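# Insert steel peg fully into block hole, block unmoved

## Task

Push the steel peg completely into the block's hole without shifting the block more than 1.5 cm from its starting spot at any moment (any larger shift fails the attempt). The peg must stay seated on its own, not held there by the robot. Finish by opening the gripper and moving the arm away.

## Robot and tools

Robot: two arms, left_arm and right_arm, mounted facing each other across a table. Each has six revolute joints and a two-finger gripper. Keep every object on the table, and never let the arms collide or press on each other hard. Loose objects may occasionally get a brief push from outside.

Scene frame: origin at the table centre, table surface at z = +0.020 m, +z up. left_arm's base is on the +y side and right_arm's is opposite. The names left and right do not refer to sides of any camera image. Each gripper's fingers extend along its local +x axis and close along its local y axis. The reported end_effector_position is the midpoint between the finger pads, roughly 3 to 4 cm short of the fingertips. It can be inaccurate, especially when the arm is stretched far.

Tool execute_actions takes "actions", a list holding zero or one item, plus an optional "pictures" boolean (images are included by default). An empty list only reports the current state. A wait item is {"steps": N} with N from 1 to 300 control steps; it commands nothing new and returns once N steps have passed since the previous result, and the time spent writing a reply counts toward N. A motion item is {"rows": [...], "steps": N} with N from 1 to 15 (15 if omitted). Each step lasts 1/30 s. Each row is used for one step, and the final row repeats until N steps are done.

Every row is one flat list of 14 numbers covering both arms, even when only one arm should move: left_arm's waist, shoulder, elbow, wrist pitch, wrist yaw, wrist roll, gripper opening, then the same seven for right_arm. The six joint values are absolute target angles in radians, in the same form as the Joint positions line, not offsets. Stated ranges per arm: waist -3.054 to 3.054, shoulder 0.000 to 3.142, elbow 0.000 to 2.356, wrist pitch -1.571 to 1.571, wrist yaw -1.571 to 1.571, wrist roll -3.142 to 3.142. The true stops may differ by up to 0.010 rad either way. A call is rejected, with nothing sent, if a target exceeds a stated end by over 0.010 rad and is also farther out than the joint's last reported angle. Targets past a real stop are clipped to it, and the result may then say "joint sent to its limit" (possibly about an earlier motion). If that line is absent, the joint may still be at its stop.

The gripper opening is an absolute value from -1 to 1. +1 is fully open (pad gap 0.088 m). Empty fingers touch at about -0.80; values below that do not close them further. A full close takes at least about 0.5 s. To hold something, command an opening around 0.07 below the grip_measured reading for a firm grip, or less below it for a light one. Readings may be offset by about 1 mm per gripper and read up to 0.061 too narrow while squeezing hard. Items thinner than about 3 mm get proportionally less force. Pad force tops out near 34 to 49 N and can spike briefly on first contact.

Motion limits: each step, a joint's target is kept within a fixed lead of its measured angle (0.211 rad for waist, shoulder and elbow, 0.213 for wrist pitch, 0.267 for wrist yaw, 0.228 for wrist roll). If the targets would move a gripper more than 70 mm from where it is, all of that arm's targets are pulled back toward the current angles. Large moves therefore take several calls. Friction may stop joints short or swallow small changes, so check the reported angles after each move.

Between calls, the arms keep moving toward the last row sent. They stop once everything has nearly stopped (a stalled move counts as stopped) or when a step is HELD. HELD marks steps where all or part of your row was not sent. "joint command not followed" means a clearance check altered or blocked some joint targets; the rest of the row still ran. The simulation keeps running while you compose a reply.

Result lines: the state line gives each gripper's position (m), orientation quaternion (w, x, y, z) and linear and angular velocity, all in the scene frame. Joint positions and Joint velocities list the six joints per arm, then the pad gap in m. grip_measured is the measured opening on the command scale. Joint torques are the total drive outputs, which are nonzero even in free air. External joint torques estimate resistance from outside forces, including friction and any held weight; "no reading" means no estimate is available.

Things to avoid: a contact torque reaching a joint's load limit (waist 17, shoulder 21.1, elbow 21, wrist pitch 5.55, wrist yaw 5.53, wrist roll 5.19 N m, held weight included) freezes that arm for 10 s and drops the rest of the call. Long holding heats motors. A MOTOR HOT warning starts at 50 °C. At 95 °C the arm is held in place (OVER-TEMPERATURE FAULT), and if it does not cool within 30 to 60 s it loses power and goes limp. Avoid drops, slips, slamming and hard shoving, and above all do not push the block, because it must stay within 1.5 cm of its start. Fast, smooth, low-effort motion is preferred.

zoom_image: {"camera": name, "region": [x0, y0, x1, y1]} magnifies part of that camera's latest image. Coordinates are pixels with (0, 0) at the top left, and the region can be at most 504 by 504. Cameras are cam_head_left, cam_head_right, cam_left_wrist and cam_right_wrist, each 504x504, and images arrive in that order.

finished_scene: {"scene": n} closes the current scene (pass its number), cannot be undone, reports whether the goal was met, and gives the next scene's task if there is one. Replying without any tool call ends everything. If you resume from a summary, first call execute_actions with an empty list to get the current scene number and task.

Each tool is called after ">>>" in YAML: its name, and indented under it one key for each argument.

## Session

>>> execute_actions:
  actions: []

Scene clock: 0.00 s of 4600.00 s.
left_arm: end_effector_position=(+0.0010, +0.0435, +0.2457) grip_measured=+1.000 end_effector_quat_wxyz=(+0.391, +0.148, +0.646, -0.639) end_effector_velocity=(-0.000, +0.002, -0.001) end_effector_angular_velocity=(+0.013, -0.004, +0.005) | right_arm: end_effector_position=(-0.1651, -0.2240, +0.2898) grip_measured=+0.988 end_effector_quat_wxyz=(+0.274, -0.190, +0.888, +0.317) end_effector_velocity=(-0.001, -0.002, +0.001) end_effector_angular_velocity=(-0.003, +0.007, +0.006)
Joint positions: left_arm=[ 0.344  1.788  1.571 -0.999  0.738 -0.332  0.088] | right_arm=[ 0.413  2.015  1.867 -1.478 -0.917  0.886  0.087]
Joint velocities: left_arm=[-0.002 -0.002 -0.002 -0.007 -0.007 -0.007  0.   ] | right_arm=[ 0.002 -0.002 -0.002 -0.007 -0.007 -0.007  0.   ]
Joint torques (N m, as the arm reports them, + toward a larger angle): no reading
External joint torques (N m, as the arm's controller estimates them; a push from outside toward a larger angle lowers the number): no reading
Heat: left arm: hottest shoulder 29 °C (+0.0 °C/min); right arm: hottest shoulder 30 °C (+0.0 °C/min).

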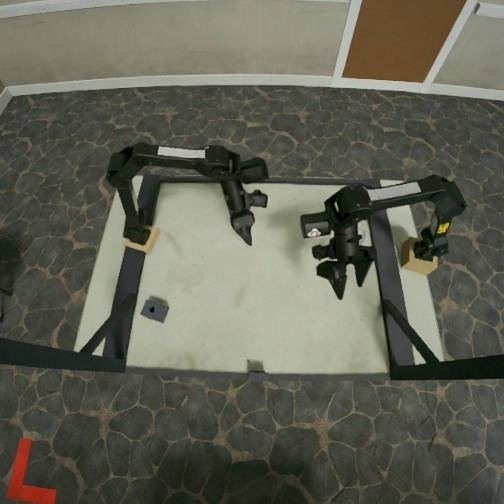

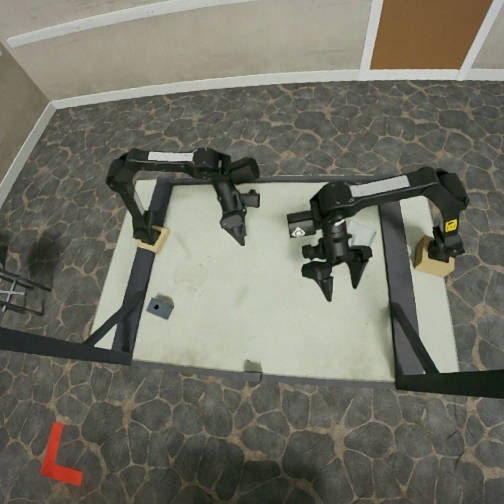

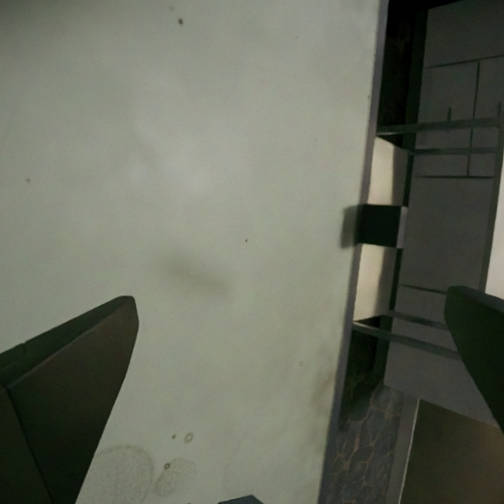

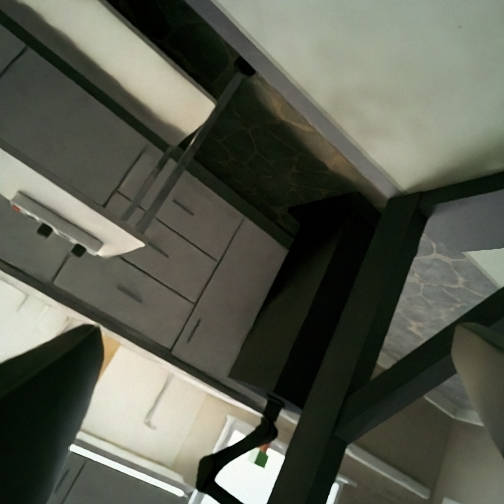

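>>> execute_actions:
  actions:
    - {"rows":[[-0.95,1.4,1.3,-1.47,0,0,0,-0.05,1.45,1.2,-1.321,0,0,0.1]],"steps":15}
  pictures: false

>>> execute_actions:
  actions:
    - {"steps":25}

Scene clock: 9.43 s of 4600.00 s.
left_arm: end_effector_position=(-0.0612, +0.2494, +0.2311) grip_measured=+0.009 end_effector_quat_wxyz=(+0.332, +0.605, +0.345, -0.637) end_effector_velocity=(-0.252, +0.231, -0.019) end_effector_angular_velocity=(-0.010, -0.407, -1.708) | right_arm: end_effector_position=(+0.0711, -0.3211, +0.2463) grip_measured=+0.108 end_effector_quat_wxyz=(+0.590, -0.319, +0.620, +0.407) end_effector_velocity=(+0.160, -0.305, -0.128) end_effector_angular_velocity=(-0.588, -1.258, +1.509)
Joint positions: left_arm=[-0.314  1.408  1.322 -1.453  0.037 -0.009  0.039] | right_arm=[-0.041  1.481  1.293 -1.33  -0.12   0.205  0.044]
Joint velocities: left_arm=[-1.668 -0.002 -0.066 -0.154 -0.344  0.051 -0.003] | right_arm=[-0.188 -0.628 -0.965 -0.081  1.282 -1.78  -0.003]
Joint torques (N m, as the arm reports them, + toward a larger angle): left_arm=[-0.4  -4.5   3.27 -0.15 -0.03  0.06] | right_arm=[ 0.95 -3.47  5.36  0.66 -0.19 -0.27]
External joint torques (N m, as the arm's controller estimates them; a push from outside toward a larger angle lowers the number): left_arm=[-0.39 -0.64 -1.79 -0.5  -0.06  0.06] | right_arm=[-0.07  0.19 -1.14 -0.4   0.09 -0.24]
Heat: left arm: hottest shoulder 30 °C (+6.4 °C/min); right arm: hottest shoulder 33 °C (+19.1 °C/min).
Steps of this call (steps 1 to 90: nothing new was sent; then 5.93 s passed at rest; steps 91 to 105: all 15 steps of this action). Readings (joint positions):
91: left_arm=[0.339 1.778 1.560 -1.003 0.716 -0.313] | right_arm=[0.409 2.002 1.852 -1.460 -0.902 0.867]
92: left_arm=[0.319 1.755 1.533 -1.035 0.657 -0.269] | right_arm=[0.390 1.972 1.811 -1.423 -0.845 0.818]
94: left_arm=[0.251 1.695 1.461 -1.125 0.570 -0.195] | right_arm=[0.318 1.907 1.735 -1.392 -0.746 0.738]
98: left_arm=[0.077 1.560 1.364 -1.291 0.360 -0.075] | right_arm=[0.148 1.761 1.595 -1.349 -0.550 0.574]
105: the state above

Scene clock: 10.27 s of 4600.00 s.
left_arm: end_effector_position=(-0.1424, +0.3619, +0.2283) grip_measured=+0.003 end_effector_quat_wxyz=(+0.126, +0.694, +0.127, -0.698) end_effector_velocity=(+0.002, +0.001, +0.001) end_effector_angular_velocity=(-0.006, -0.005, +0.015) | right_arm: end_effector_position=(+0.0844, -0.3426, +0.2299) grip_measured=+0.103 end_effector_quat_wxyz=(+0.569, -0.417, +0.570, +0.420) end_effector_velocity=(-0.003, +0.003, +0.002) end_effector_angular_velocity=(+0.023, +0.016, +0.024)
Joint positions: left_arm=[-0.946  1.408  1.311 -1.468  0.003 -0.002  0.039] | right_arm=[-0.047  1.458  1.213 -1.324 -0.004  0.007  0.044]
Joint velocities: left_arm=[-0.007 -0.007 -0.002 -0.007 -0.007 -0.022 -0.   ] | right_arm=[ 0.002 -0.007  0.002  0.007 -0.022 -0.022 -0.   ]
Joint torques (N m, as the arm reports them, + toward a larger angle): left_arm=[-0.42 -4.86  3.78 -0.14 -0.08  0.05] | right_arm=[-0.3  -6.93  4.94  0.25  0.16 -0.25]
External joint torques (N m, as the arm's controller estimates them; a push from outside toward a larger angle lowers the number): left_arm=[-0.42 -0.48 -1.74 -0.46 -0.07  0.05] | right_arm=[-0.33 -1.82 -1.07 -0.11  0.18 -0.25]
Heat: left arm: hottest shoulder 30 °C (+5.8 °C/min); right arm: hottest shoulder 33 °C (+17.5 °C/min).
Steps of this call (steps 1 to 25: the robot went on to your last target). Readings (joint positions):
1: left_arm=[-0.370 1.408 1.319 -1.457 0.027 -0.007] | right_arm=[-0.045 1.466 1.266 -1.330 -0.084 0.149]
2: left_arm=[-0.425 1.408 1.316 -1.459 0.019 -0.005] | right_arm=[-0.046 1.461 1.248 -1.330 -0.060 0.104]
4: left_arm=[-0.538 1.408 1.312 -1.464 0.011 -0.004] | right_arm=[-0.046 1.461 1.226 -1.325 -0.031 0.054]
8: left_arm=[-0.761 1.408 1.311 -1.466 0.005 -0.003] | right_arm=[-0.046 1.460 1.215 -1.324 -0.011 0.018]
25: the state above

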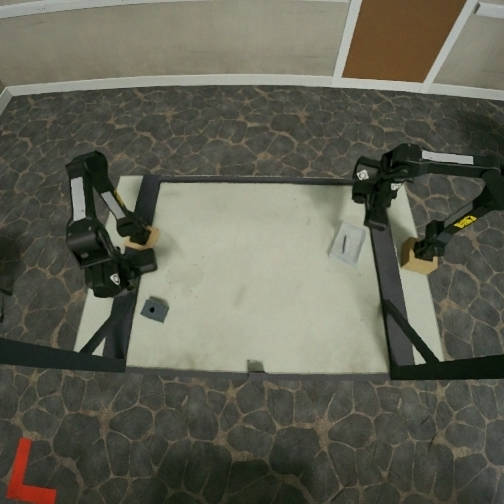

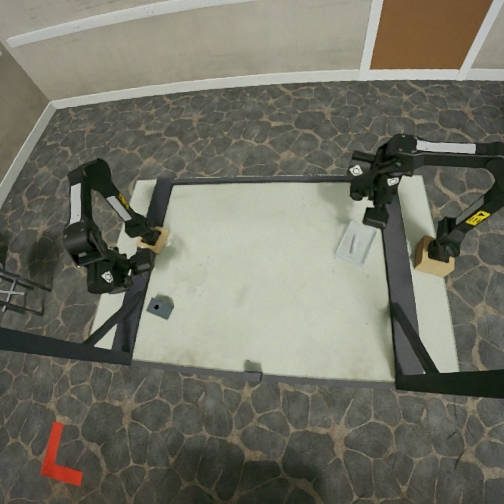

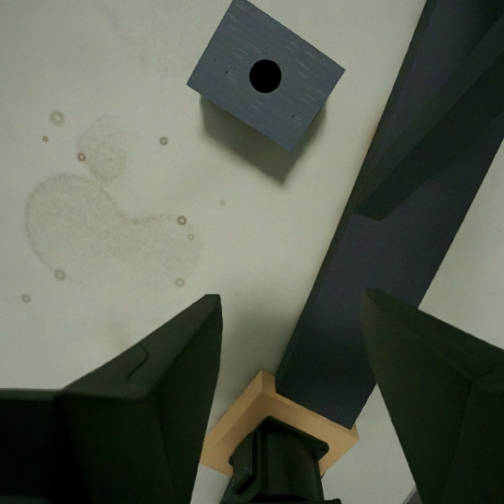

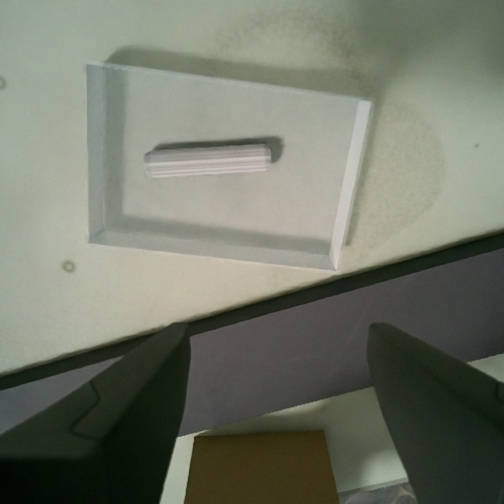

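>>> execute_actions:
  actions:
    - {"rows":[[-0.88,1.42,1.32,-1.468,0,0,0,-0.04,1.48,1.19,-1.28,0,-0.12,0.05],[-0.8,1.43,1.33,-1.468,0,0,0,-0.03,1.50,1.165,-1.235,0,-0.25,0],[-0.72,1.44,1.34,-1.468,0,0,0,-0.02,1.52,1.14,-1.19,0,-0.38,-0.05],[-0.64,1.46,1.36,-1.468,0,0,0,-0.01,1.54,1.115,-1.145,0,-0.51,-0.1],[-0.56,1.48,1.38,-1.468,0,0,0,0.0,1.56,1.09,-1.10,0,-0.64,-0.15],[-0.48,1.50,1.40,-1.468,0,0,0,0.01,1.58,1.065,-1.055,0,-0.77,-0.15],[-0.40,1.52,1.415,-1.465,0,0,0,0.02,1.60,1.04,-1.01,0,-0.9,-0.15],[-0.32,1.54,1.43,-1.46,0,0,0,0.03,1.62,1.015,-0.965,0,-1.03,-0.15],[-0.24,1.56,1.45,-1.46,0,0,0,0.04,1.64,0.99,-0.92,0,-1.16,-0.15],[-0.16,1.58,1.465,-1.455,0,0,0,0.05,1.66,0.965,-0.875,0,-1.29,-0.15],[-0.08,1.60,1.48,-1.45,0,0,0,0.059,1.68,0.945,-0.835,0,-1.42,-0.15],[0.0,1.62,1.50,-1.45,0,0,0,0.059,1.70,0.925,-0.80,0,-1.55,-0.15],[0.08,1.64,1.52,-1.445,0,0,0,0.059,1.72,0.905,-0.765,0,-1.55,-0.15],[0.15,1.67,1.54,-1.44,0,0,0,0.059,1.739,0.887,-0.74,0,-1.55,-0.15],[0.198,1.69,1.555,-1.437,0,0,0,0.059,1.739,0.887,-0.74,0,-1.55,-0.15]],"steps":15}
  pictures: false

>>> execute_actions:
  actions:
    - {"steps":22}

Scene clock: 61.67 s of 4600.00 s.
left_arm: end_effector_position=(-0.0618, +0.1915, +0.2245) grip_measured=+0.003 end_effector_quat_wxyz=(+0.363, +0.606, +0.366, -0.606) end_effector_velocity=(+0.321, -0.382, -0.029) end_effector_angular_velocity=(-0.059, +0.040, +1.631) | right_arm: end_effector_position=(+0.0667, -0.3066, +0.1064) grip_measured=-0.144 end_effector_quat_wxyz=(+0.319, -0.631, +0.313, +0.635) end_effector_velocity=(-0.027, -0.054, -0.223) end_effector_angular_velocity=(-0.296, +0.048, +1.836)
Joint positions: left_arm=[-0.222  1.62   1.495 -1.447  0.003 -0.001  0.039] | right_arm=[ 0.054  1.693  0.936 -0.805 -0.003 -0.839  0.032]
Joint velocities: left_arm=[ 1.639  0.637  0.554  0.154  0.007  0.007 -0.   ] | right_arm=[ 0.056  0.481 -0.462  0.637 -0.007 -1.78  -0.001]
Joint torques (N m, as the arm reports them, + toward a larger angle): left_arm=[ 0.73 -4.12  5.55 -0.03 -0.09  0.02] | right_arm=[ 0.01 -6.67  4.58  0.11  0.06 -0.27]
External joint torques (N m, as the arm's controller estimates them; a push from outside toward a larger angle lowers the number): left_arm=[ 0.42  2.32  0.09 -0.21 -0.05  0.03] | right_arm=[ 0.24  1.09 -1.44 -0.18  0.09 -0.26]
Heat: left arm: hottest shoulder 30 °C (+1.0 °C/min); right arm: hottest shoulder 34 °C (+3.0 °C/min).
Steps of this call (steps 1 to 15: the robot went on to your last target; steps 16 to 90: nothing new was sent; then 47.90 s passed at rest; steps 91 to 105: all 15 steps of this action). Readings (joint positions):
91: left_arm=[-0.943 1.408 1.311 -1.468 0.004 -0.002] | right_arm=[-0.047 1.458 1.212 -1.320 -0.004 -0.010]
92: left_arm=[-0.926 1.409 1.311 -1.468 0.006 -0.001] | right_arm=[-0.046 1.460 1.206 -1.303 -0.004 -0.062]
94: left_arm=[-0.834 1.417 1.318 -1.469 0.007 -0.001] | right_arm=[-0.036 1.474 1.184 -1.240 -0.003 -0.183]
98: left_arm=[-0.607 1.480 1.375 -1.466 0.003 -0.001] | right_arm=[0.000 1.552 1.096 -1.082 -0.003 -0.422]
105: the state above

Scene clock: 62.40 s of 4600.00 s.
left_arm: end_effector_position=(+0.0509, +0.1432, +0.2198) grip_measured=+0.003 end_effector_quat_wxyz=(+0.482, +0.518, +0.482, -0.516) end_effector_velocity=(+0.000, +0.001, -0.000) end_effector_angular_velocity=(+0.007, -0.008, +0.005) | right_arm: end_effector_position=(+0.0655, -0.3095, +0.0896) grip_measured=-0.147 end_effector_quat_wxyz=(+0.078, -0.702, +0.079, +0.704) end_effector_velocity=(-0.000, +0.001, +0.000) end_effector_angular_velocity=(+0.009, +0.006, +0.034)
Joint positions: left_arm=[ 0.196  1.68   1.541 -1.435 -0.003 -0.001  0.039] | right_arm=[ 0.056  1.727  0.898 -0.743 -0.003 -1.541  0.032]
Joint velocities: left_arm=[-0.002  0.002  0.002 -0.007 -0.007 -0.007 -0.   ] | right_arm=[-0.002 -0.002 -0.002  0.007 -0.007 -0.037 -0.   ]
Joint torques (N m, as the arm reports them, + toward a larger angle): left_arm=[ 0.19 -4.7   6.1  -0.13  0.1   0.03] | right_arm=[ 0.21 -5.69  4.13  0.19  0.04 -0.24]
External joint torques (N m, as the arm's controller estimates them; a push from outside toward a larger angle lowers the number): left_arm=[ 0.16  1.58  0.59 -0.45  0.12  0.03] | right_arm=[ 0.23  0.55 -0.86 -0.08  0.1  -0.24]
Heat: left arm: hottest shoulder 30 °C (+1.0 °C/min); right arm: hottest shoulder 34 °C (+3.0 °C/min).
Steps of this call (steps 1 to 22: the robot went on to your last target). Readings (joint positions):
1: left_arm=[-0.167 1.639 1.512 -1.441 0.003 -0.001] | right_arm=[0.055 1.708 0.922 -0.787 -0.003 -0.899]
2: left_arm=[-0.112 1.654 1.523 -1.436 0.003 -0.001] | right_arm=[0.056 1.718 0.911 -0.776 -0.003 -0.958]
4: left_arm=[-0.001 1.673 1.532 -1.435 0.003 -0.001] | right_arm=[0.056 1.727 0.900 -0.760 -0.003 -1.077]
8: left_arm=[0.174 1.680 1.537 -1.435 -0.005 -0.001] | right_arm=[0.056 1.727 0.899 -0.745 -0.003 -1.316]
22: the state above

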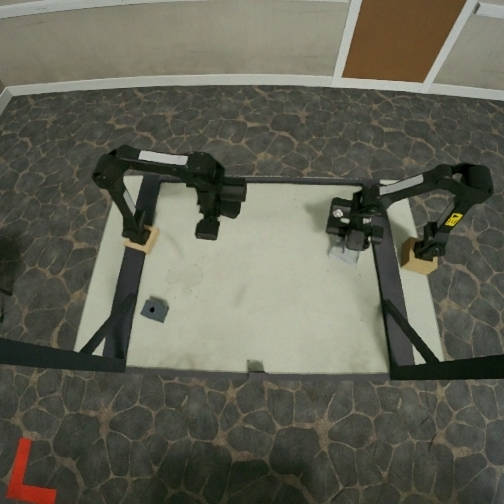

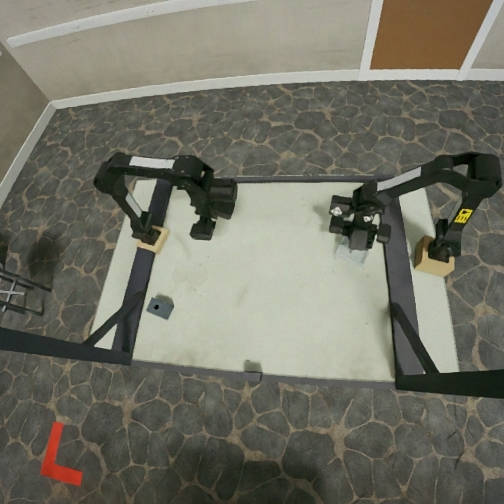

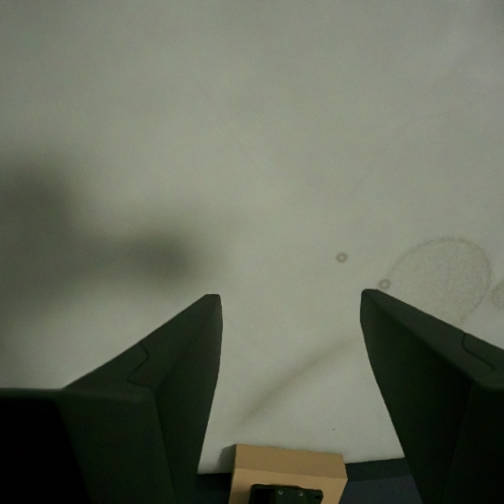

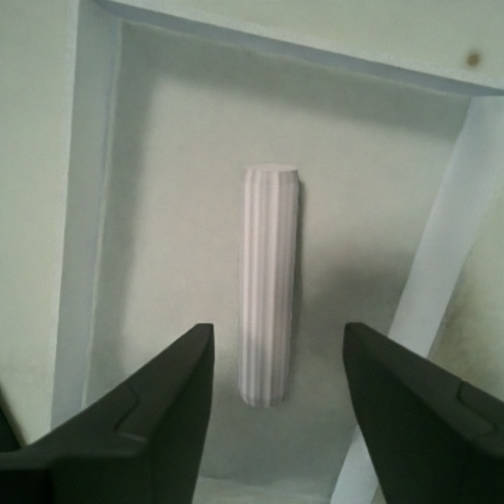

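>>> execute_actions:
  actions:
    - {"rows":[[0.198,1.69,1.555,-1.437,0,0,0,0.038,1.739,0.87,-0.72,0,-1.54,-0.15],[0.198,1.69,1.555,-1.437,0,0,0,0.038,1.745,0.86,-0.705,0,-1.54,-0.15],[0.198,1.69,1.555,-1.437,0,0,0,0.038,1.755,0.852,-0.685,0,-1.54,-0.15],[0.198,1.69,1.555,-1.437,0,0,0,0.038,1.766,0.845,-0.668,0,-1.54,-0.15],[0.198,1.69,1.555,-1.437,0,0,0,0.038,1.777,0.837,-0.65,0,-1.54,-0.15],[0.198,1.69,1.555,-1.437,0,0,0,0.038,1.788,0.83,-0.633,0,-1.54,-0.15]],"steps":15}

Scene clock: 75.97 s of 4600.00 s.
left_arm: end_effector_position=(+0.0509, +0.1432, +0.2198) grip_measured=+0.003 end_effector_quat_wxyz=(+0.482, +0.518, +0.482, -0.516) end_effector_velocity=(+0.003, +0.002, -0.001) end_effector_angular_velocity=(+0.011, -0.023, +0.005) | right_arm: end_effector_position=(+0.0689, -0.3137, +0.0658) grip_measured=-0.147 end_effector_quat_wxyz=(+0.083, -0.701, +0.083, +0.703) end_effector_velocity=(-0.000, +0.001, +0.000) end_effector_angular_velocity=(+0.009, +0.006, +0.005)
Joint positions: left_arm=[ 0.196  1.68   1.541 -1.435 -0.003 -0.001  0.039] | right_arm=[ 0.041  1.775  0.84  -0.637 -0.003 -1.543  0.032]
Joint velocities: left_arm=[-0.002  0.002 -0.002 -0.007 -0.022 -0.007 -0.   ] | right_arm=[-0.002 -0.002 -0.002  0.007 -0.007 -0.007 -0.   ]
Joint torques (N m, as the arm reports them, + toward a larger angle): left_arm=[ 0.2  -4.79  6.07 -0.15  0.1   0.02] | right_arm=[-0.23 -5.56  3.74  0.19  0.06  0.08]
External joint torques (N m, as the arm's controller estimates them; a push from outside toward a larger angle lowers the number): left_arm=[ 0.19  1.49  0.56 -0.48  0.12  0.02] | right_arm=[-0.22  0.67 -0.86 -0.09  0.12  0.08]
Heat: left arm: hottest shoulder 30 °C (+0.0 °C/min); right arm: hottest shoulder 33 °C (+0.0 °C/min).
Steps of this call (steps 1 to 30: the robot went on to your last target; steps 31 to 90: nothing new was sent; then 10.07 s passed at rest; steps 91 to 105: all 15 steps of this action). Readings (joint positions):
91: left_arm=[0.196 1.680 1.541 -1.435 -0.003 -0.001] | right_arm=[0.056 1.727 0.896 -0.740 -0.003 -1.543]
92: left_arm=[0.196 1.680 1.541 -1.435 -0.003 -0.001] | right_arm=[0.053 1.727 0.892 -0.731 -0.003 -1.543]
94: left_arm=[0.196 1.680 1.541 -1.435 -0.003 -0.001] | right_arm=[0.046 1.732 0.878 -0.708 -0.003 -1.543]
98: left_arm=[0.196 1.680 1.541 -1.435 -0.003 -0.001] | right_arm=[0.041 1.764 0.850 -0.655 -0.003 -1.543]
105: the state above

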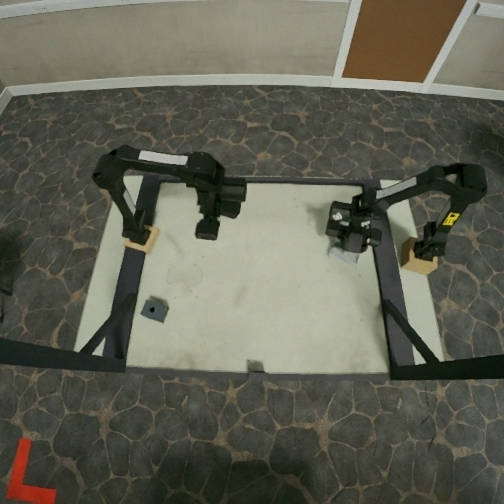

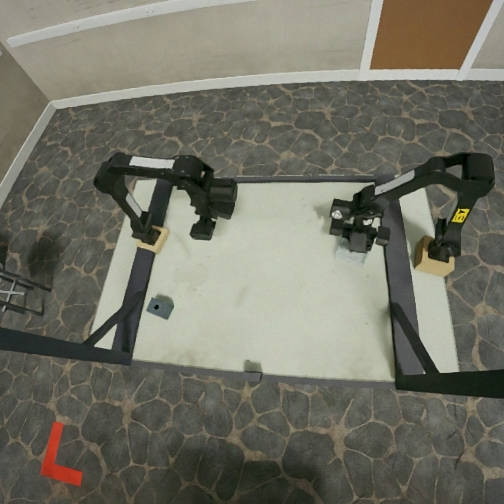

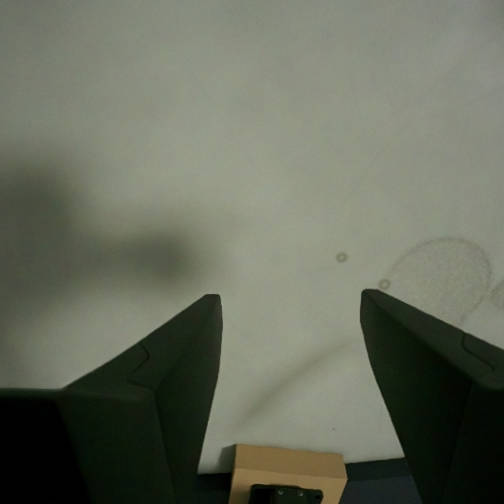

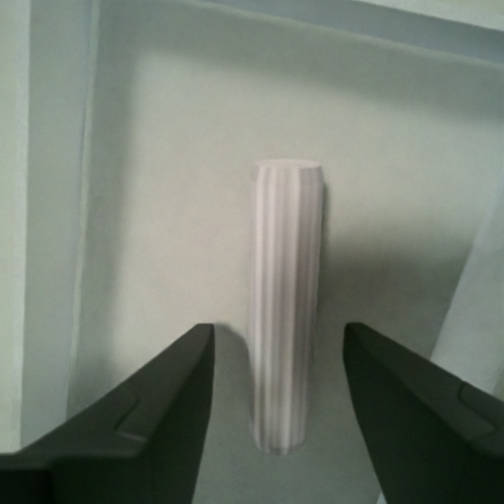

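>>> execute_actions:
  actions:
    - {"rows":[[0.198,1.69,1.555,-1.437,0,0,0,0.038,1.795,0.826,-0.622,0,-1.535,-0.2],[0.198,1.69,1.555,-1.437,0,0,0,0.038,1.802,0.822,-0.611,0,-1.535,-0.25],[0.198,1.69,1.555,-1.437,0,0,0,0.038,1.802,0.822,-0.611,0,-1.535,-0.3],[0.198,1.69,1.555,-1.437,0,0,0,0.038,1.802,0.822,-0.611,0,-1.535,-0.33],[0.198,1.69,1.555,-1.437,0,0,0,0.038,1.802,0.822,-0.611,0,-1.535,-0.36],[0.198,1.69,1.555,-1.437,0,0,0,0.038,1.802,0.822,-0.611,0,-1.535,-0.38],[0.198,1.69,1.555,-1.437,0,0,0,0.038,1.802,0.822,-0.611,0,-1.535,-0.40],[0.198,1.69,1.555,-1.437,0,0,0,0.038,1.802,0.822,-0.611,0,-1.535,-0.43],[0.198,1.69,1.555,-1.437,0,0,0,0.038,1.802,0.822,-0.611,0,-1.535,-0.46],[0.198,1.69,1.555,-1.437,0,0,0,0.038,1.802,0.822,-0.611,0,-1.535,-0.49],[0.198,1.69,1.555,-1.437,0,0,0,0.038,1.802,0.822,-0.611,0,-1.535,-0.52],[0.198,1.69,1.555,-1.437,0,0,0,0.038,1.802,0.822,-0.611,0,-1.535,-0.56],[0.198,1.69,1.555,-1.437,0,0,0,0.038,1.802,0.822,-0.611,0,-1.535,-0.62]],"steps":15}
  pictures: false

>>> execute_actions:
  actions:
    - {"steps":6}

Scene clock: 88.60 s of 4600.00 s.
left_arm: end_effector_position=(+0.0509, +0.1432, +0.2198) grip_measured=+0.003 end_effector_quat_wxyz=(+0.482, +0.518, +0.483, -0.515) end_effector_velocity=(-0.002, +0.002, +0.000) end_effector_angular_velocity=(+0.008, +0.007, +0.005) | right_arm: end_effector_position=(+0.0689, -0.3134, +0.0610) grip_measured=-0.535 end_effector_quat_wxyz=(+0.084, -0.701, +0.083, +0.703) end_effector_velocity=(+0.000, -0.002, +0.000) end_effector_angular_velocity=(-0.006, +0.009, -0.015)
Joint positions: left_arm=[ 0.196  1.68   1.541 -1.435 -0.003 -0.001  0.039] | right_arm=[ 0.041  1.788  0.832 -0.614 -0.003 -1.542  0.013]
Joint velocities: left_arm=[-0.002 -0.002 -0.002 -0.007  0.007 -0.007 -0.   ] | right_arm=[-0.007 -0.002 -0.002 -0.007 -0.007  0.007 -0.   ]
Joint torques (N m, as the arm reports them, + toward a larger angle): left_arm=[ 0.18 -4.84  6.05 -0.15  0.09  0.01] | right_arm=[-0.3  -5.67  3.6   0.17  0.03  0.23]
External joint torques (N m, as the arm's controller estimates them; a push from outside toward a larger angle lowers the number): left_arm=[ 0.18  1.5   0.53 -0.46  0.1   0.01] | right_arm=[-0.29  0.58 -0.95 -0.11  0.1   0.23]
Heat: left arm: hottest shoulder 29 °C (-1.0 °C/min); right arm: hottest shoulder 33 °C (-1.0 °C/min).
Steps of this call (steps 1 to 15: the robot went on to your last target; steps 16 to 90: nothing new was sent; then 9.13 s passed at rest; steps 91 to 105: all 15 steps of this action). Readings (joint positions):
91: left_arm=[0.196 1.680 1.541 -1.435 -0.003 -0.001] | right_arm=[0.041 1.776 0.840 -0.634 -0.003 -1.543]
92: left_arm=[0.196 1.680 1.541 -1.435 -0.003 -0.001] | right_arm=[0.041 1.777 0.839 -0.630 -0.003 -1.543]
94: left_arm=[0.196 1.680 1.541 -1.435 -0.003 -0.001] | right_arm=[0.041 1.783 0.837 -0.620 -0.003 -1.543]
98: left_arm=[0.196 1.680 1.541 -1.435 -0.003 -0.001] | right_arm=[0.041 1.788 0.832 -0.616 -0.003 -1.543]
105: the state above

Scene clock: 88.80 s of 4600.00 s.
left_arm: end_effector_position=(+0.0509, +0.1432, +0.2198) grip_measured=+0.003 end_effector_quat_wxyz=(+0.482, +0.518, +0.482, -0.516) end_effector_velocity=(-0.002, +0.003, -0.003) end_effector_angular_velocity=(+0.019, +0.021, +0.010) | right_arm: end_effector_position=(+0.0689, -0.3135, +0.0610) grip_measured=-0.535 end_effector_quat_wxyz=(+0.084, -0.701, +0.083, +0.703) end_effector_velocity=(-0.002, +0.001, +0.000) end_effector_angular_velocity=(+0.009, +0.006, +0.010)
Joint positions: left_arm=[ 0.196  1.68   1.541 -1.435 -0.003 -0.001  0.039] | right_arm=[ 0.041  1.788  0.832 -0.614 -0.003 -1.542  0.013]
Joint velocities: left_arm=[ 0.002  0.002 -0.007 -0.007  0.022 -0.007  0.   ] | right_arm=[ 0.002 -0.002 -0.002  0.007 -0.007 -0.007 -0.   ]
Joint torques (N m, as the arm reports them, + toward a larger angle): left_arm=[ 0.18 -4.85  6.02 -0.15  0.1   0.02] | right_arm=[-0.25 -5.61  3.78  0.22  0.05  0.24]
External joint torques (N m, as the arm's controller estimates them; a push from outside toward a larger angle lowers the number): left_arm=[ 0.15  1.36  0.56 -0.47  0.11  0.02] | right_arm=[-0.28  0.65 -0.79 -0.06  0.12  0.24]
Heat: left arm: hottest shoulder 29 °C (-1.0 °C/min); right arm: hottest shoulder 33 °C (-1.0 °C/min).
Steps of this call (steps 1 to 6: the robot went on to your last target). Readings (joint positions):
1: left_arm=[0.196 1.680 1.541 -1.435 -0.003 -0.001] | right_arm=[0.041 1.788 0.832 -0.614 -0.003 -1.542]
2: left_arm=[0.196 1.680 1.541 -1.435 -0.003 -0.001] | right_arm=[0.041 1.788 0.832 -0.614 -0.003 -1.542]
4: left_arm=[0.196 1.680 1.541 -1.435 -0.003 -0.001] | right_arm=[0.041 1.788 0.832 -0.614 -0.003 -1.542]
6: the state above

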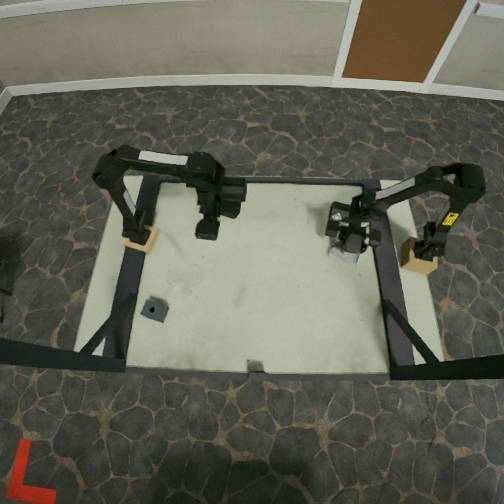

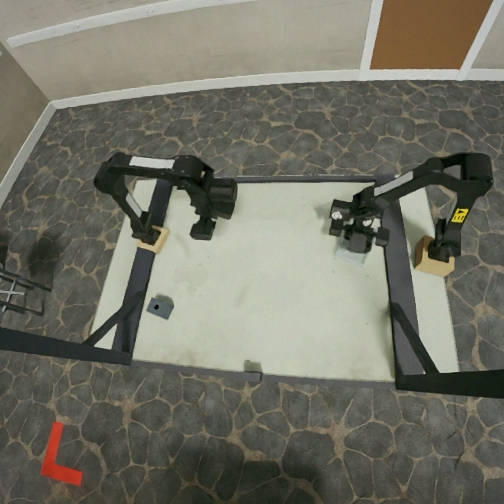

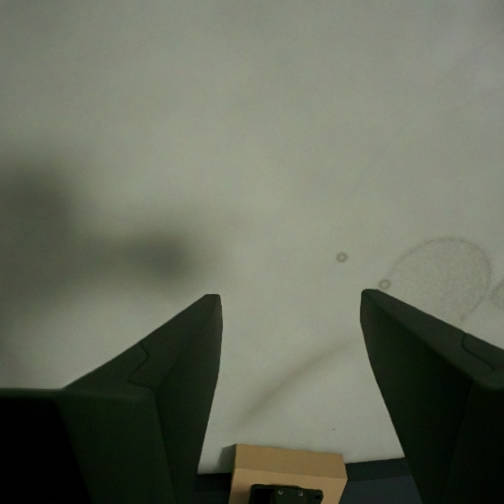

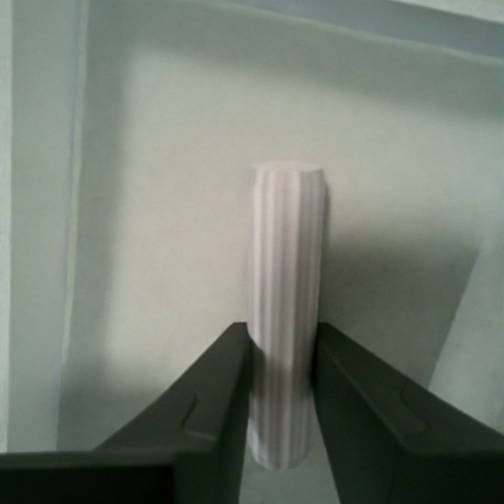

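>>> execute_actions:
  actions:
    - {"rows":[[0.198,1.69,1.555,-1.437,0,0,0,0.04,1.78,0.845,-0.635,0,-1.54,-0.62],[0.198,1.69,1.555,-1.437,0,0,0,0.04,1.765,0.862,-0.667,0,-1.54,-0.62],[0.198,1.69,1.555,-1.437,0,0,0,0.04,1.745,0.885,-0.71,0,-1.54,-0.62],[0.198,1.69,1.555,-1.437,0,0,0,0.04,1.725,0.91,-0.755,0,-1.54,-0.62],[0.198,1.69,1.555,-1.437,0,0,0,0.04,1.705,0.94,-0.80,0,-1.54,-0.62],[0.198,1.69,1.555,-1.437,0,0,0,0.04,1.685,0.97,-0.84,0,-1.54,-0.62],[0.198,1.69,1.555,-1.437,0,0,0,0.04,1.665,1.0,-0.87,0,-1.54,-0.62],[0.198,1.69,1.555,-1.437,0,0,0,0.04,1.65,1.03,-0.89,0,-1.54,-0.62],[0.198,1.69,1.555,-1.437,0,0,0,0.045,1.64,1.05,-0.89,0,-1.54,-0.62],[0.198,1.69,1.555,-1.437,0,0,0,0.05,1.635,1.07,-0.875,0,-1.54,-0.62],[0.198,1.69,1.555,-1.437,0,0,0,0.055,1.635,1.085,-0.85,0,-1.54,-0.62],[0.198,1.69,1.555,-1.437,0,0,0,0.06,1.64,1.095,-0.81,0,-1.54,-0.62],[0.198,1.69,1.555,-1.437,0,0,0,0.067,1.645,1.105,-0.76,0,-1.53,-0.62],[0.198,1.69,1.555,-1.437,0,0,0,0.074,1.655,1.113,-0.71,0,-1.51,-0.62],[0.198,1.69,1.555,-1.437,0,0,0,0.081,1.665,1.121,-0.66,0,-1.48,-0.62]],"steps":15}
  pictures: false

>>> execute_actions:
  actions:
    - {"rows":[[0.198,1.69,1.555,-1.437,0,0,0,0.088,1.68,1.129,-0.61,0,-1.44,-0.62],[0.198,1.69,1.555,-1.437,0,0,0,0.095,1.695,1.137,-0.56,0,-1.40,-0.62],[0.198,1.69,1.555,-1.437,0,0,0,0.102,1.71,1.145,-0.51,0,-1.36,-0.62],[0.198,1.69,1.555,-1.437,0,0,0,0.109,1.73,1.153,-0.46,0,-1.32,-0.62],[0.198,1.69,1.555,-1.437,0,0,0,0.116,1.75,1.161,-0.41,0,-1.28,-0.62],[0.198,1.69,1.555,-1.437,0,0,0,0.123,1.77,1.169,-0.36,0,-1.24,-0.62],[0.198,1.69,1.555,-1.437,0,0,0,0.13,1.79,1.177,-0.31,0,-1.20,-0.62],[0.198,1.69,1.555,-1.437,0,0,0,0.137,1.815,1.185,-0.26,0,-1.16,-0.62],[0.198,1.69,1.555,-1.437,0,0,0,0.144,1.84,1.193,-0.21,0,-1.12,-0.62],[0.198,1.69,1.555,-1.437,0,0,0,0.151,1.865,1.201,-0.16,0,-1.08,-0.62],[0.198,1.69,1.555,-1.437,0,0,0,0.158,1.89,1.209,-0.11,0,-1.04,-0.62],[0.198,1.69,1.555,-1.437,0,0,0,0.165,1.915,1.217,-0.06,0,-1.0,-0.62],[0.198,1.69,1.555,-1.437,0,0,0,0.172,1.94,1.225,-0.01,0,-0.96,-0.62],[0.198,1.69,1.555,-1.437,0,0,0,0.179,1.967,1.233,0.04,0,-0.92,-0.62],[0.198,1.69,1.555,-1.437,0,0,0,0.186,1.995,1.241,0.09,0,-0.88,-0.62]],"steps":15}
  pictures: false

>>> execute_actions:
  actions:
    - {"rows":[[0.198,1.69,1.555,-1.437,0,0,0,0.193,2.023,1.249,0.14,0,-0.84,-0.62],[0.198,1.69,1.555,-1.437,0,0,0,0.2,2.051,1.257,0.19,0,-0.80,-0.62],[0.198,1.69,1.555,-1.437,0,0,0,0.2,2.079,1.265,0.24,0,-0.76,-0.62],[0.198,1.69,1.555,-1.437,0,0,0,0.2,2.107,1.273,0.29,0,-0.72,-0.62],[0.198,1.69,1.555,-1.437,0,0,0,0.2,2.135,1.281,0.34,0,-0.68,-0.62],[0.198,1.69,1.555,-1.437,0,0,0,0.2,2.163,1.289,0.39,0,-0.64,-0.62],[0.198,1.69,1.555,-1.437,0,0,0,0.2,2.191,1.297,0.44,0,-0.60,-0.62],[0.198,1.69,1.555,-1.437,0,0,0,0.2,2.219,1.305,0.49,0,-0.56,-0.62],[0.198,1.69,1.555,-1.437,0,0,0,0.2,2.247,1.313,0.54,0,-0.52,-0.62],[0.198,1.69,1.555,-1.437,0,0,0,0.2,2.275,1.321,0.59,0,-0.48,-0.62],[0.198,1.69,1.555,-1.437,0,0,0,0.2,2.303,1.329,0.64,0,-0.44,-0.62],[0.198,1.69,1.555,-1.437,0,0,0,0.2,2.331,1.337,0.69,0,-0.40,-0.62],[0.198,1.69,1.555,-1.437,0,0,0,0.2,2.359,1.345,0.74,0,-0.36,-0.62],[0.198,1.69,1.555,-1.437,0,0,0,0.2,2.387,1.353,0.79,0,-0.32,-0.62],[0.198,1.69,1.555,-1.437,0,0,0,0.2,2.415,1.361,0.84,0,-0.28,-0.62]],"steps":15}
  pictures: false

>>> execute_actions:
  actions:
    - {"rows":[[0.198,1.69,1.555,-1.437,0,0,0,0.2,2.443,1.368,0.89,0,-0.24,-0.62],[0.198,1.69,1.555,-1.437,0,0,0,0.2,2.471,1.375,0.94,0,-0.20,-0.62],[0.198,1.69,1.555,-1.437,0,0,0,0.2,2.499,1.382,0.99,0,-0.16,-0.62],[0.198,1.69,1.555,-1.437,0,0,0,0.2,2.527,1.389,1.04,0,-0.12,-0.62],[0.198,1.69,1.555,-1.437,0,0,0,0.2,2.555,1.395,1.09,0,-0.08,-0.62],[0.198,1.69,1.555,-1.437,0,0,0,0.2,2.583,1.40,1.135,0,-0.04,-0.62],[0.198,1.69,1.555,-1.437,0,0,0,0.2,2.608,1.405,1.175,0,-0.01,-0.62],[0.198,1.69,1.555,-1.437,0,0,0,0.2,2.628,1.408,1.21,0,0.005,-0.62],[0.198,1.69,1.555,-1.437,0,0,0,0.2,2.644,1.41,1.235,0,0.005,-0.62],[0.198,1.70,1.57,-1.44,0,0,0,0.2,2.655,1.412,1.248,0,0.005,-0.62]],"steps":15}
  pictures: false

>>> execute_actions:
  actions:
    - {"steps":10}

Scene clock: 147.40 s of 4600.00 s.
left_arm: end_effector_position=(+0.0509, +0.1432, +0.2198) grip_measured=+0.003 end_effector_quat_wxyz=(+0.482, +0.518, +0.483, -0.515) end_effector_velocity=(+0.001, +0.003, +0.000) end_effector_angular_velocity=(+0.007, -0.008, +0.005) | right_arm: end_effector_position=(+0.0764, -0.2483, +0.1592) grip_measured=-0.535 end_effector_quat_wxyz=(+0.168, -0.702, -0.005, +0.692) end_effector_velocity=(+0.000, +0.340, +0.142) end_effector_angular_velocity=(+1.448, -0.156, -0.258)
Joint positions: left_arm=[ 0.196  1.68   1.541 -1.435 -0.003 -0.001  0.039] | right_arm=[ 0.059  1.647  1.086 -0.764 -0.003 -1.528  0.013]
Joint velocities: left_arm=[-0.002 -0.007 -0.007 -0.007 -0.007 -0.007 -0.   ] | right_arm=[ 0.188  0.017  0.291  1.179 -0.007  0.462 -0.   ]
Joint torques (N m, as the arm reports them, + toward a larger angle): left_arm=[ 0.19 -4.83  6.04 -0.14  0.1   0.02] | right_arm=[ 0.46 -6.03  7.42  0.5   0.06  0.29]
External joint torques (N m, as the arm's controller estimates them; a push from outside toward a larger angle lowers the number): left_arm=[ 0.2   1.51  0.55 -0.44  0.11  0.02] | right_arm=[ 0.31 -0.14  1.49 -0.12  0.14  0.29]
Heat: left arm: hottest shoulder 29 °C (+0.0 °C/min); right arm: hottest shoulder 33 °C (+0.0 °C/min).
Steps of this call (steps 1 to 15: the robot went on to your last target; steps 16 to 90: nothing new was sent; then 55.10 s passed at rest; steps 91 to 105: all 15 steps of this action). Readings (joint positions):
91: left_arm=[0.196 1.680 1.541 -1.435 -0.003 -0.001] | right_arm=[0.041 1.788 0.832 -0.615 -0.003 -1.542]
92: left_arm=[0.196 1.680 1.541 -1.435 -0.003 -0.001] | right_arm=[0.041 1.788 0.835 -0.620 -0.003 -1.542]
94: left_arm=[0.196 1.680 1.541 -1.435 -0.003 -0.001] | right_arm=[0.041 1.781 0.852 -0.671 -0.003 -1.542]
98: left_arm=[0.196 1.680 1.541 -1.435 -0.003 -0.001] | right_arm=[0.041 1.720 0.934 -0.810 -0.003 -1.542]
105: the state above

Scene clock: 147.90 s of 4600.00 s.
left_arm: end_effector_position=(+0.0509, +0.1432, +0.2198) grip_measured=+0.003 end_effector_quat_wxyz=(+0.482, +0.518, +0.482, -0.516) end_effector_velocity=(+0.003, +0.003, -0.001) end_effector_angular_velocity=(+0.011, -0.023, +0.005) | right_arm: end_effector_position=(+0.0557, -0.0840, +0.1747) grip_measured=-0.535 end_effector_quat_wxyz=(+0.483, -0.544, -0.063, +0.683) end_effector_velocity=(-0.077, +0.280, -0.040) end_effector_angular_velocity=(+1.012, +0.794, -0.607)
Joint positions: left_arm=[ 0.196  1.68   1.541 -1.435 -0.003 -0.001  0.039] | right_arm=[ 0.163  1.909  1.207 -0.05  -0.003 -0.995  0.013]
Joint velocities: left_arm=[-0.002 -0.002 -0.007 -0.007 -0.022 -0.007  0.   ] | right_arm=[ 0.203  0.774  0.232  1.487 -0.007  1.194 -0.   ]
Joint torques (N m, as the arm reports them, + toward a larger angle): left_arm=[ 0.19 -4.84  6.01 -0.15  0.09  0.03] | right_arm=[ 0.35 -8.81  8.34  1.51  0.08  0.28]
External joint torques (N m, as the arm's controller estimates them; a push from outside toward a larger angle lowers the number): left_arm=[ 0.18  1.47  0.51 -0.47  0.11  0.03] | right_arm=[0.34 0.19 1.92 0.   0.12 0.24]
Heat: left arm: hottest shoulder 29 °C (+0.0 °C/min); right arm: hottest shoulder 33 °C (+0.0 °C/min).
Steps of this call (steps 1 to 15: all 15 steps of this action). Readings (joint positions):
1: left_arm=[0.196 1.680 1.541 -1.435 -0.003 -0.001] | right_arm=[0.066 1.650 1.094 -0.725 -0.003 -1.509]
2: left_arm=[0.196 1.680 1.541 -1.435 -0.003 -0.001] | right_arm=[0.073 1.655 1.103 -0.684 -0.003 -1.483]
4: left_arm=[0.196 1.680 1.541 -1.435 -0.003 -0.001] | right_arm=[0.087 1.675 1.119 -0.592 -0.003 -1.420]
8: left_arm=[0.196 1.680 1.541 -1.435 -0.003 -0.001] | right_arm=[0.115 1.744 1.153 -0.397 -0.003 -1.272]
15: the state above

Scene clock: 148.40 s of 4600.00 s.
left_arm: end_effector_position=(+0.0509, +0.1432, +0.2198) grip_measured=+0.003 end_effector_quat_wxyz=(+0.482, +0.518, +0.482, -0.516) end_effector_velocity=(+0.001, +0.005, +0.000) end_effector_angular_velocity=(+0.021, -0.009, -0.010) | right_arm: end_effector_position=(+0.0423, +0.0169, +0.1434) grip_measured=-0.535 end_effector_quat_wxyz=(+0.681, -0.240, -0.029, +0.691) end_effector_velocity=(+0.009, +0.114, -0.074) end_effector_angular_velocity=(+0.942, +1.100, -0.349)
Joint positions: left_arm=[ 0.196  1.68   1.541 -1.435 -0.003 -0.001  0.039] | right_arm=[ 0.2    2.322  1.327  0.699 -0.003 -0.395  0.013]
Joint velocities: left_arm=[-0.002 -0.002 -0.002 -0.022 -0.007  0.007 -0.   ] | right_arm=[-0.007  0.833  0.237  1.487 -0.007  1.194 -0.   ]
Joint torques (N m, as the arm reports them, + toward a larger angle): left_arm=[ 0.2  -4.85  6.01 -0.14  0.1   0.01] | right_arm=[ -0.03 -11.01   7.6    1.86   0.1    0.24]
External joint torques (N m, as the arm's controller estimates them; a push from outside toward a larger angle lowers the number): left_arm=[ 0.23  1.43  0.5  -0.47  0.11  0.01] | right_arm=[0.07 0.2  1.82 0.05 0.11 0.21]
Heat: left arm: hottest shoulder 29 °C (+0.0 °C/min); right arm: hottest shoulder 33 °C (+0.0 °C/min).
Steps of this call (steps 1 to 15: all 15 steps of this action). Readings (joint positions):
1: left_arm=[0.196 1.680 1.541 -1.435 -0.003 -0.001] | right_arm=[0.170 1.935 1.215 0.000 -0.003 -0.955]
2: left_arm=[0.196 1.680 1.541 -1.435 -0.003 -0.001] | right_arm=[0.177 1.962 1.224 0.051 -0.003 -0.915]
4: left_arm=[0.196 1.680 1.541 -1.435 -0.003 -0.001] | right_arm=[0.190 2.016 1.240 0.150 -0.003 -0.835]
8: left_arm=[0.196 1.680 1.541 -1.435 -0.003 -0.001] | right_arm=[0.200 2.127 1.271 0.350 -0.003 -0.675]
15: the state above

Scene clock: 148.90 s of 4600.00 s.
left_arm: end_effector_position=(+0.0507, +0.1409, +0.2214) grip_measured=+0.003 end_effector_quat_wxyz=(+0.483, +0.517, +0.481, -0.517) end_effector_velocity=(+0.000, +0.001, +0.002) end_effector_angular_velocity=(+0.012, -0.008, +0.005) | right_arm: end_effector_position=(+0.0429, +0.0287, +0.0954) grip_measured=-0.535 end_effector_quat_wxyz=(+0.723, -0.011, +0.005, +0.691) end_effector_velocity=(+0.000, -0.007, -0.014) end_effector_angular_velocity=(+0.074, +0.077, +0.003)
Joint positions: left_arm=[ 0.196  1.686  1.554 -1.438 -0.003 -0.001  0.039] | right_arm=[ 0.2    2.642  1.394  1.225 -0.003 -0.008  0.013]
Joint velocities: left_arm=[-0.002  0.007  0.017 -0.022 -0.007 -0.007 -0.   ] | right_arm=[-0.002  0.081 -0.002  0.154 -0.007  0.081 -0.   ]
Joint torques (N m, as the arm reports them, + toward a larger angle): left_arm=[ 0.19 -4.43  6.02 -0.15  0.1   0.03] | right_arm=[ -0.04 -13.07   7.35   2.16   0.12   0.26]
External joint torques (N m, as the arm's controller estimates them; a push from outside toward a larger angle lowers the number): left_arm=[ 0.19  1.93  0.55 -0.43  0.11  0.03] | right_arm=[-0.04 -0.24  1.85  0.14  0.12  0.25]
Heat: left arm: hottest shoulder 29 °C (+0.0 °C/min); right arm: hottest shoulder 33 °C (+0.0 °C/min).
Steps of this call (steps 1 to 15: all 15 steps of this action). Readings (joint positions):
1: left_arm=[0.196 1.680 1.541 -1.435 -0.003 -0.001] | right_arm=[0.200 2.350 1.335 0.750 -0.003 -0.355]
2: left_arm=[0.196 1.680 1.541 -1.435 -0.003 -0.001] | right_arm=[0.200 2.378 1.343 0.800 -0.003 -0.315]
4: left_arm=[0.196 1.680 1.541 -1.435 -0.003 -0.001] | right_arm=[0.200 2.433 1.358 0.899 -0.003 -0.235]
8: left_arm=[0.196 1.680 1.541 -1.435 -0.003 -0.001] | right_arm=[0.200 2.543 1.385 1.090 -0.003 -0.083]
15: the state above

Scene clock: 149.23 s of 4600.00 s.
left_arm: end_effector_position=(+0.0507, +0.1405, +0.2215) grip_measured=+0.003 end_effector_quat_wxyz=(+0.483, +0.517, +0.481, -0.517) end_effector_velocity=(+0.001, +0.002, +0.000) end_effector_angular_velocity=(+0.007, -0.008, +0.005) | right_arm: end_effector_position=(+0.0430, +0.0304, +0.1012) grip_measured=-0.535 end_effector_quat_wxyz=(+0.723, -0.000, -0.001, +0.691) end_effector_velocity=(-0.003, +0.001, +0.001) end_effector_angular_velocity=(-0.003, -0.022, +0.010)
Joint positions: left_arm=[ 0.196  1.687  1.556 -1.438 -0.003 -0.001  0.039] | right_arm=[ 0.2    2.643  1.402  1.242 -0.003 -0.002  0.013]
Joint velocities: left_arm=[-0.002 -0.002 -0.002 -0.007 -0.007 -0.007 -0.   ] | right_arm=[ 0.002 -0.002  0.002 -0.007 -0.007 -0.022 -0.   ]
Joint torques (N m, as the arm reports them, + toward a larger angle): left_arm=[ 0.2  -4.61  6.12 -0.16  0.1   0.02] | right_arm=[ -0.03 -12.28   6.44   1.86   0.13   0.25]
External joint torques (N m, as the arm's controller estimates them; a push from outside toward a larger angle lowers the number): left_arm=[ 0.16  1.71  0.64 -0.48  0.12  0.02] | right_arm=[-0.03 -0.37  1.49  0.01  0.13  0.25]
Heat: left arm: hottest shoulder 29 °C (+0.0 °C/min); right arm: hottest shoulder 33 °C (+0.0 °C/min).
Steps of this call (steps 1 to 10: the robot went on to your last target). Readings (joint positions):
1: left_arm=[0.196 1.686 1.555 -1.438 -0.003 -0.001] | right_arm=[0.200 2.643 1.394 1.230 -0.003 -0.006]
2: left_arm=[0.196 1.686 1.555 -1.438 -0.003 -0.001] | right_arm=[0.200 2.643 1.395 1.234 -0.003 -0.005]
4: left_arm=[0.196 1.686 1.555 -1.438 -0.003 -0.001] | right_arm=[0.200 2.643 1.399 1.240 -0.003 -0.003]
8: left_arm=[0.196 1.687 1.555 -1.438 -0.003 -0.001] | right_arm=[0.200 2.643 1.402 1.242 -0.003 -0.002]
10: the state above

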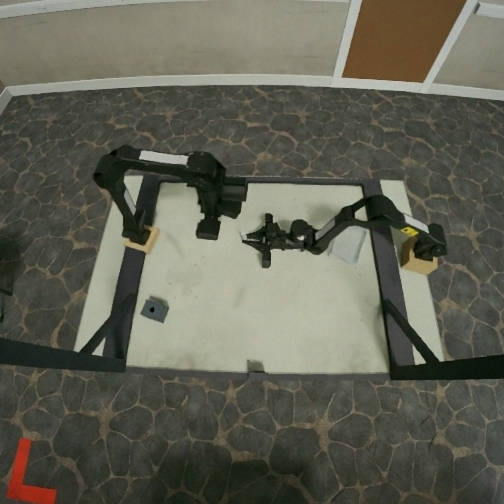

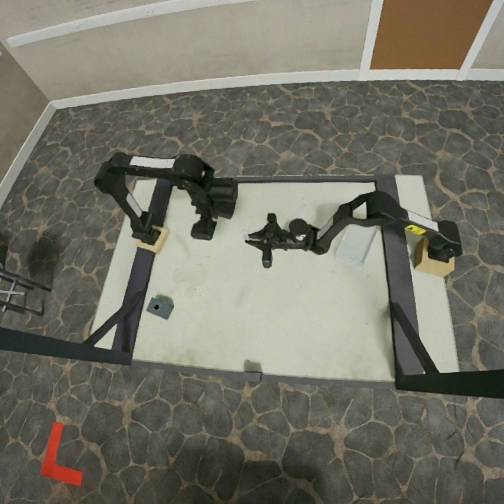

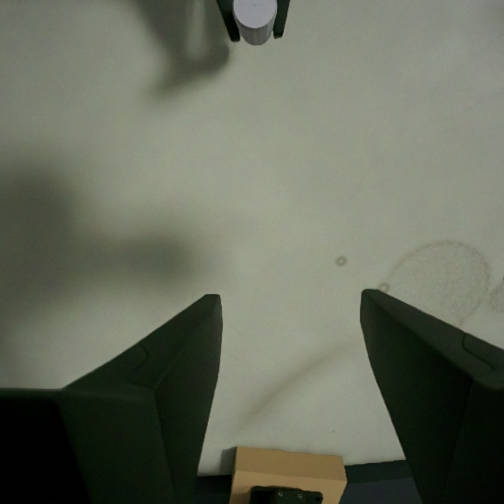

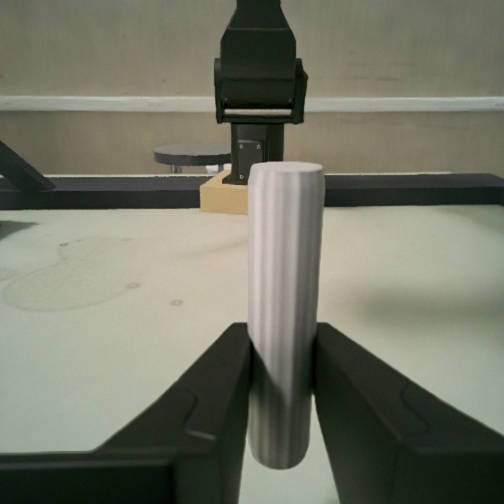

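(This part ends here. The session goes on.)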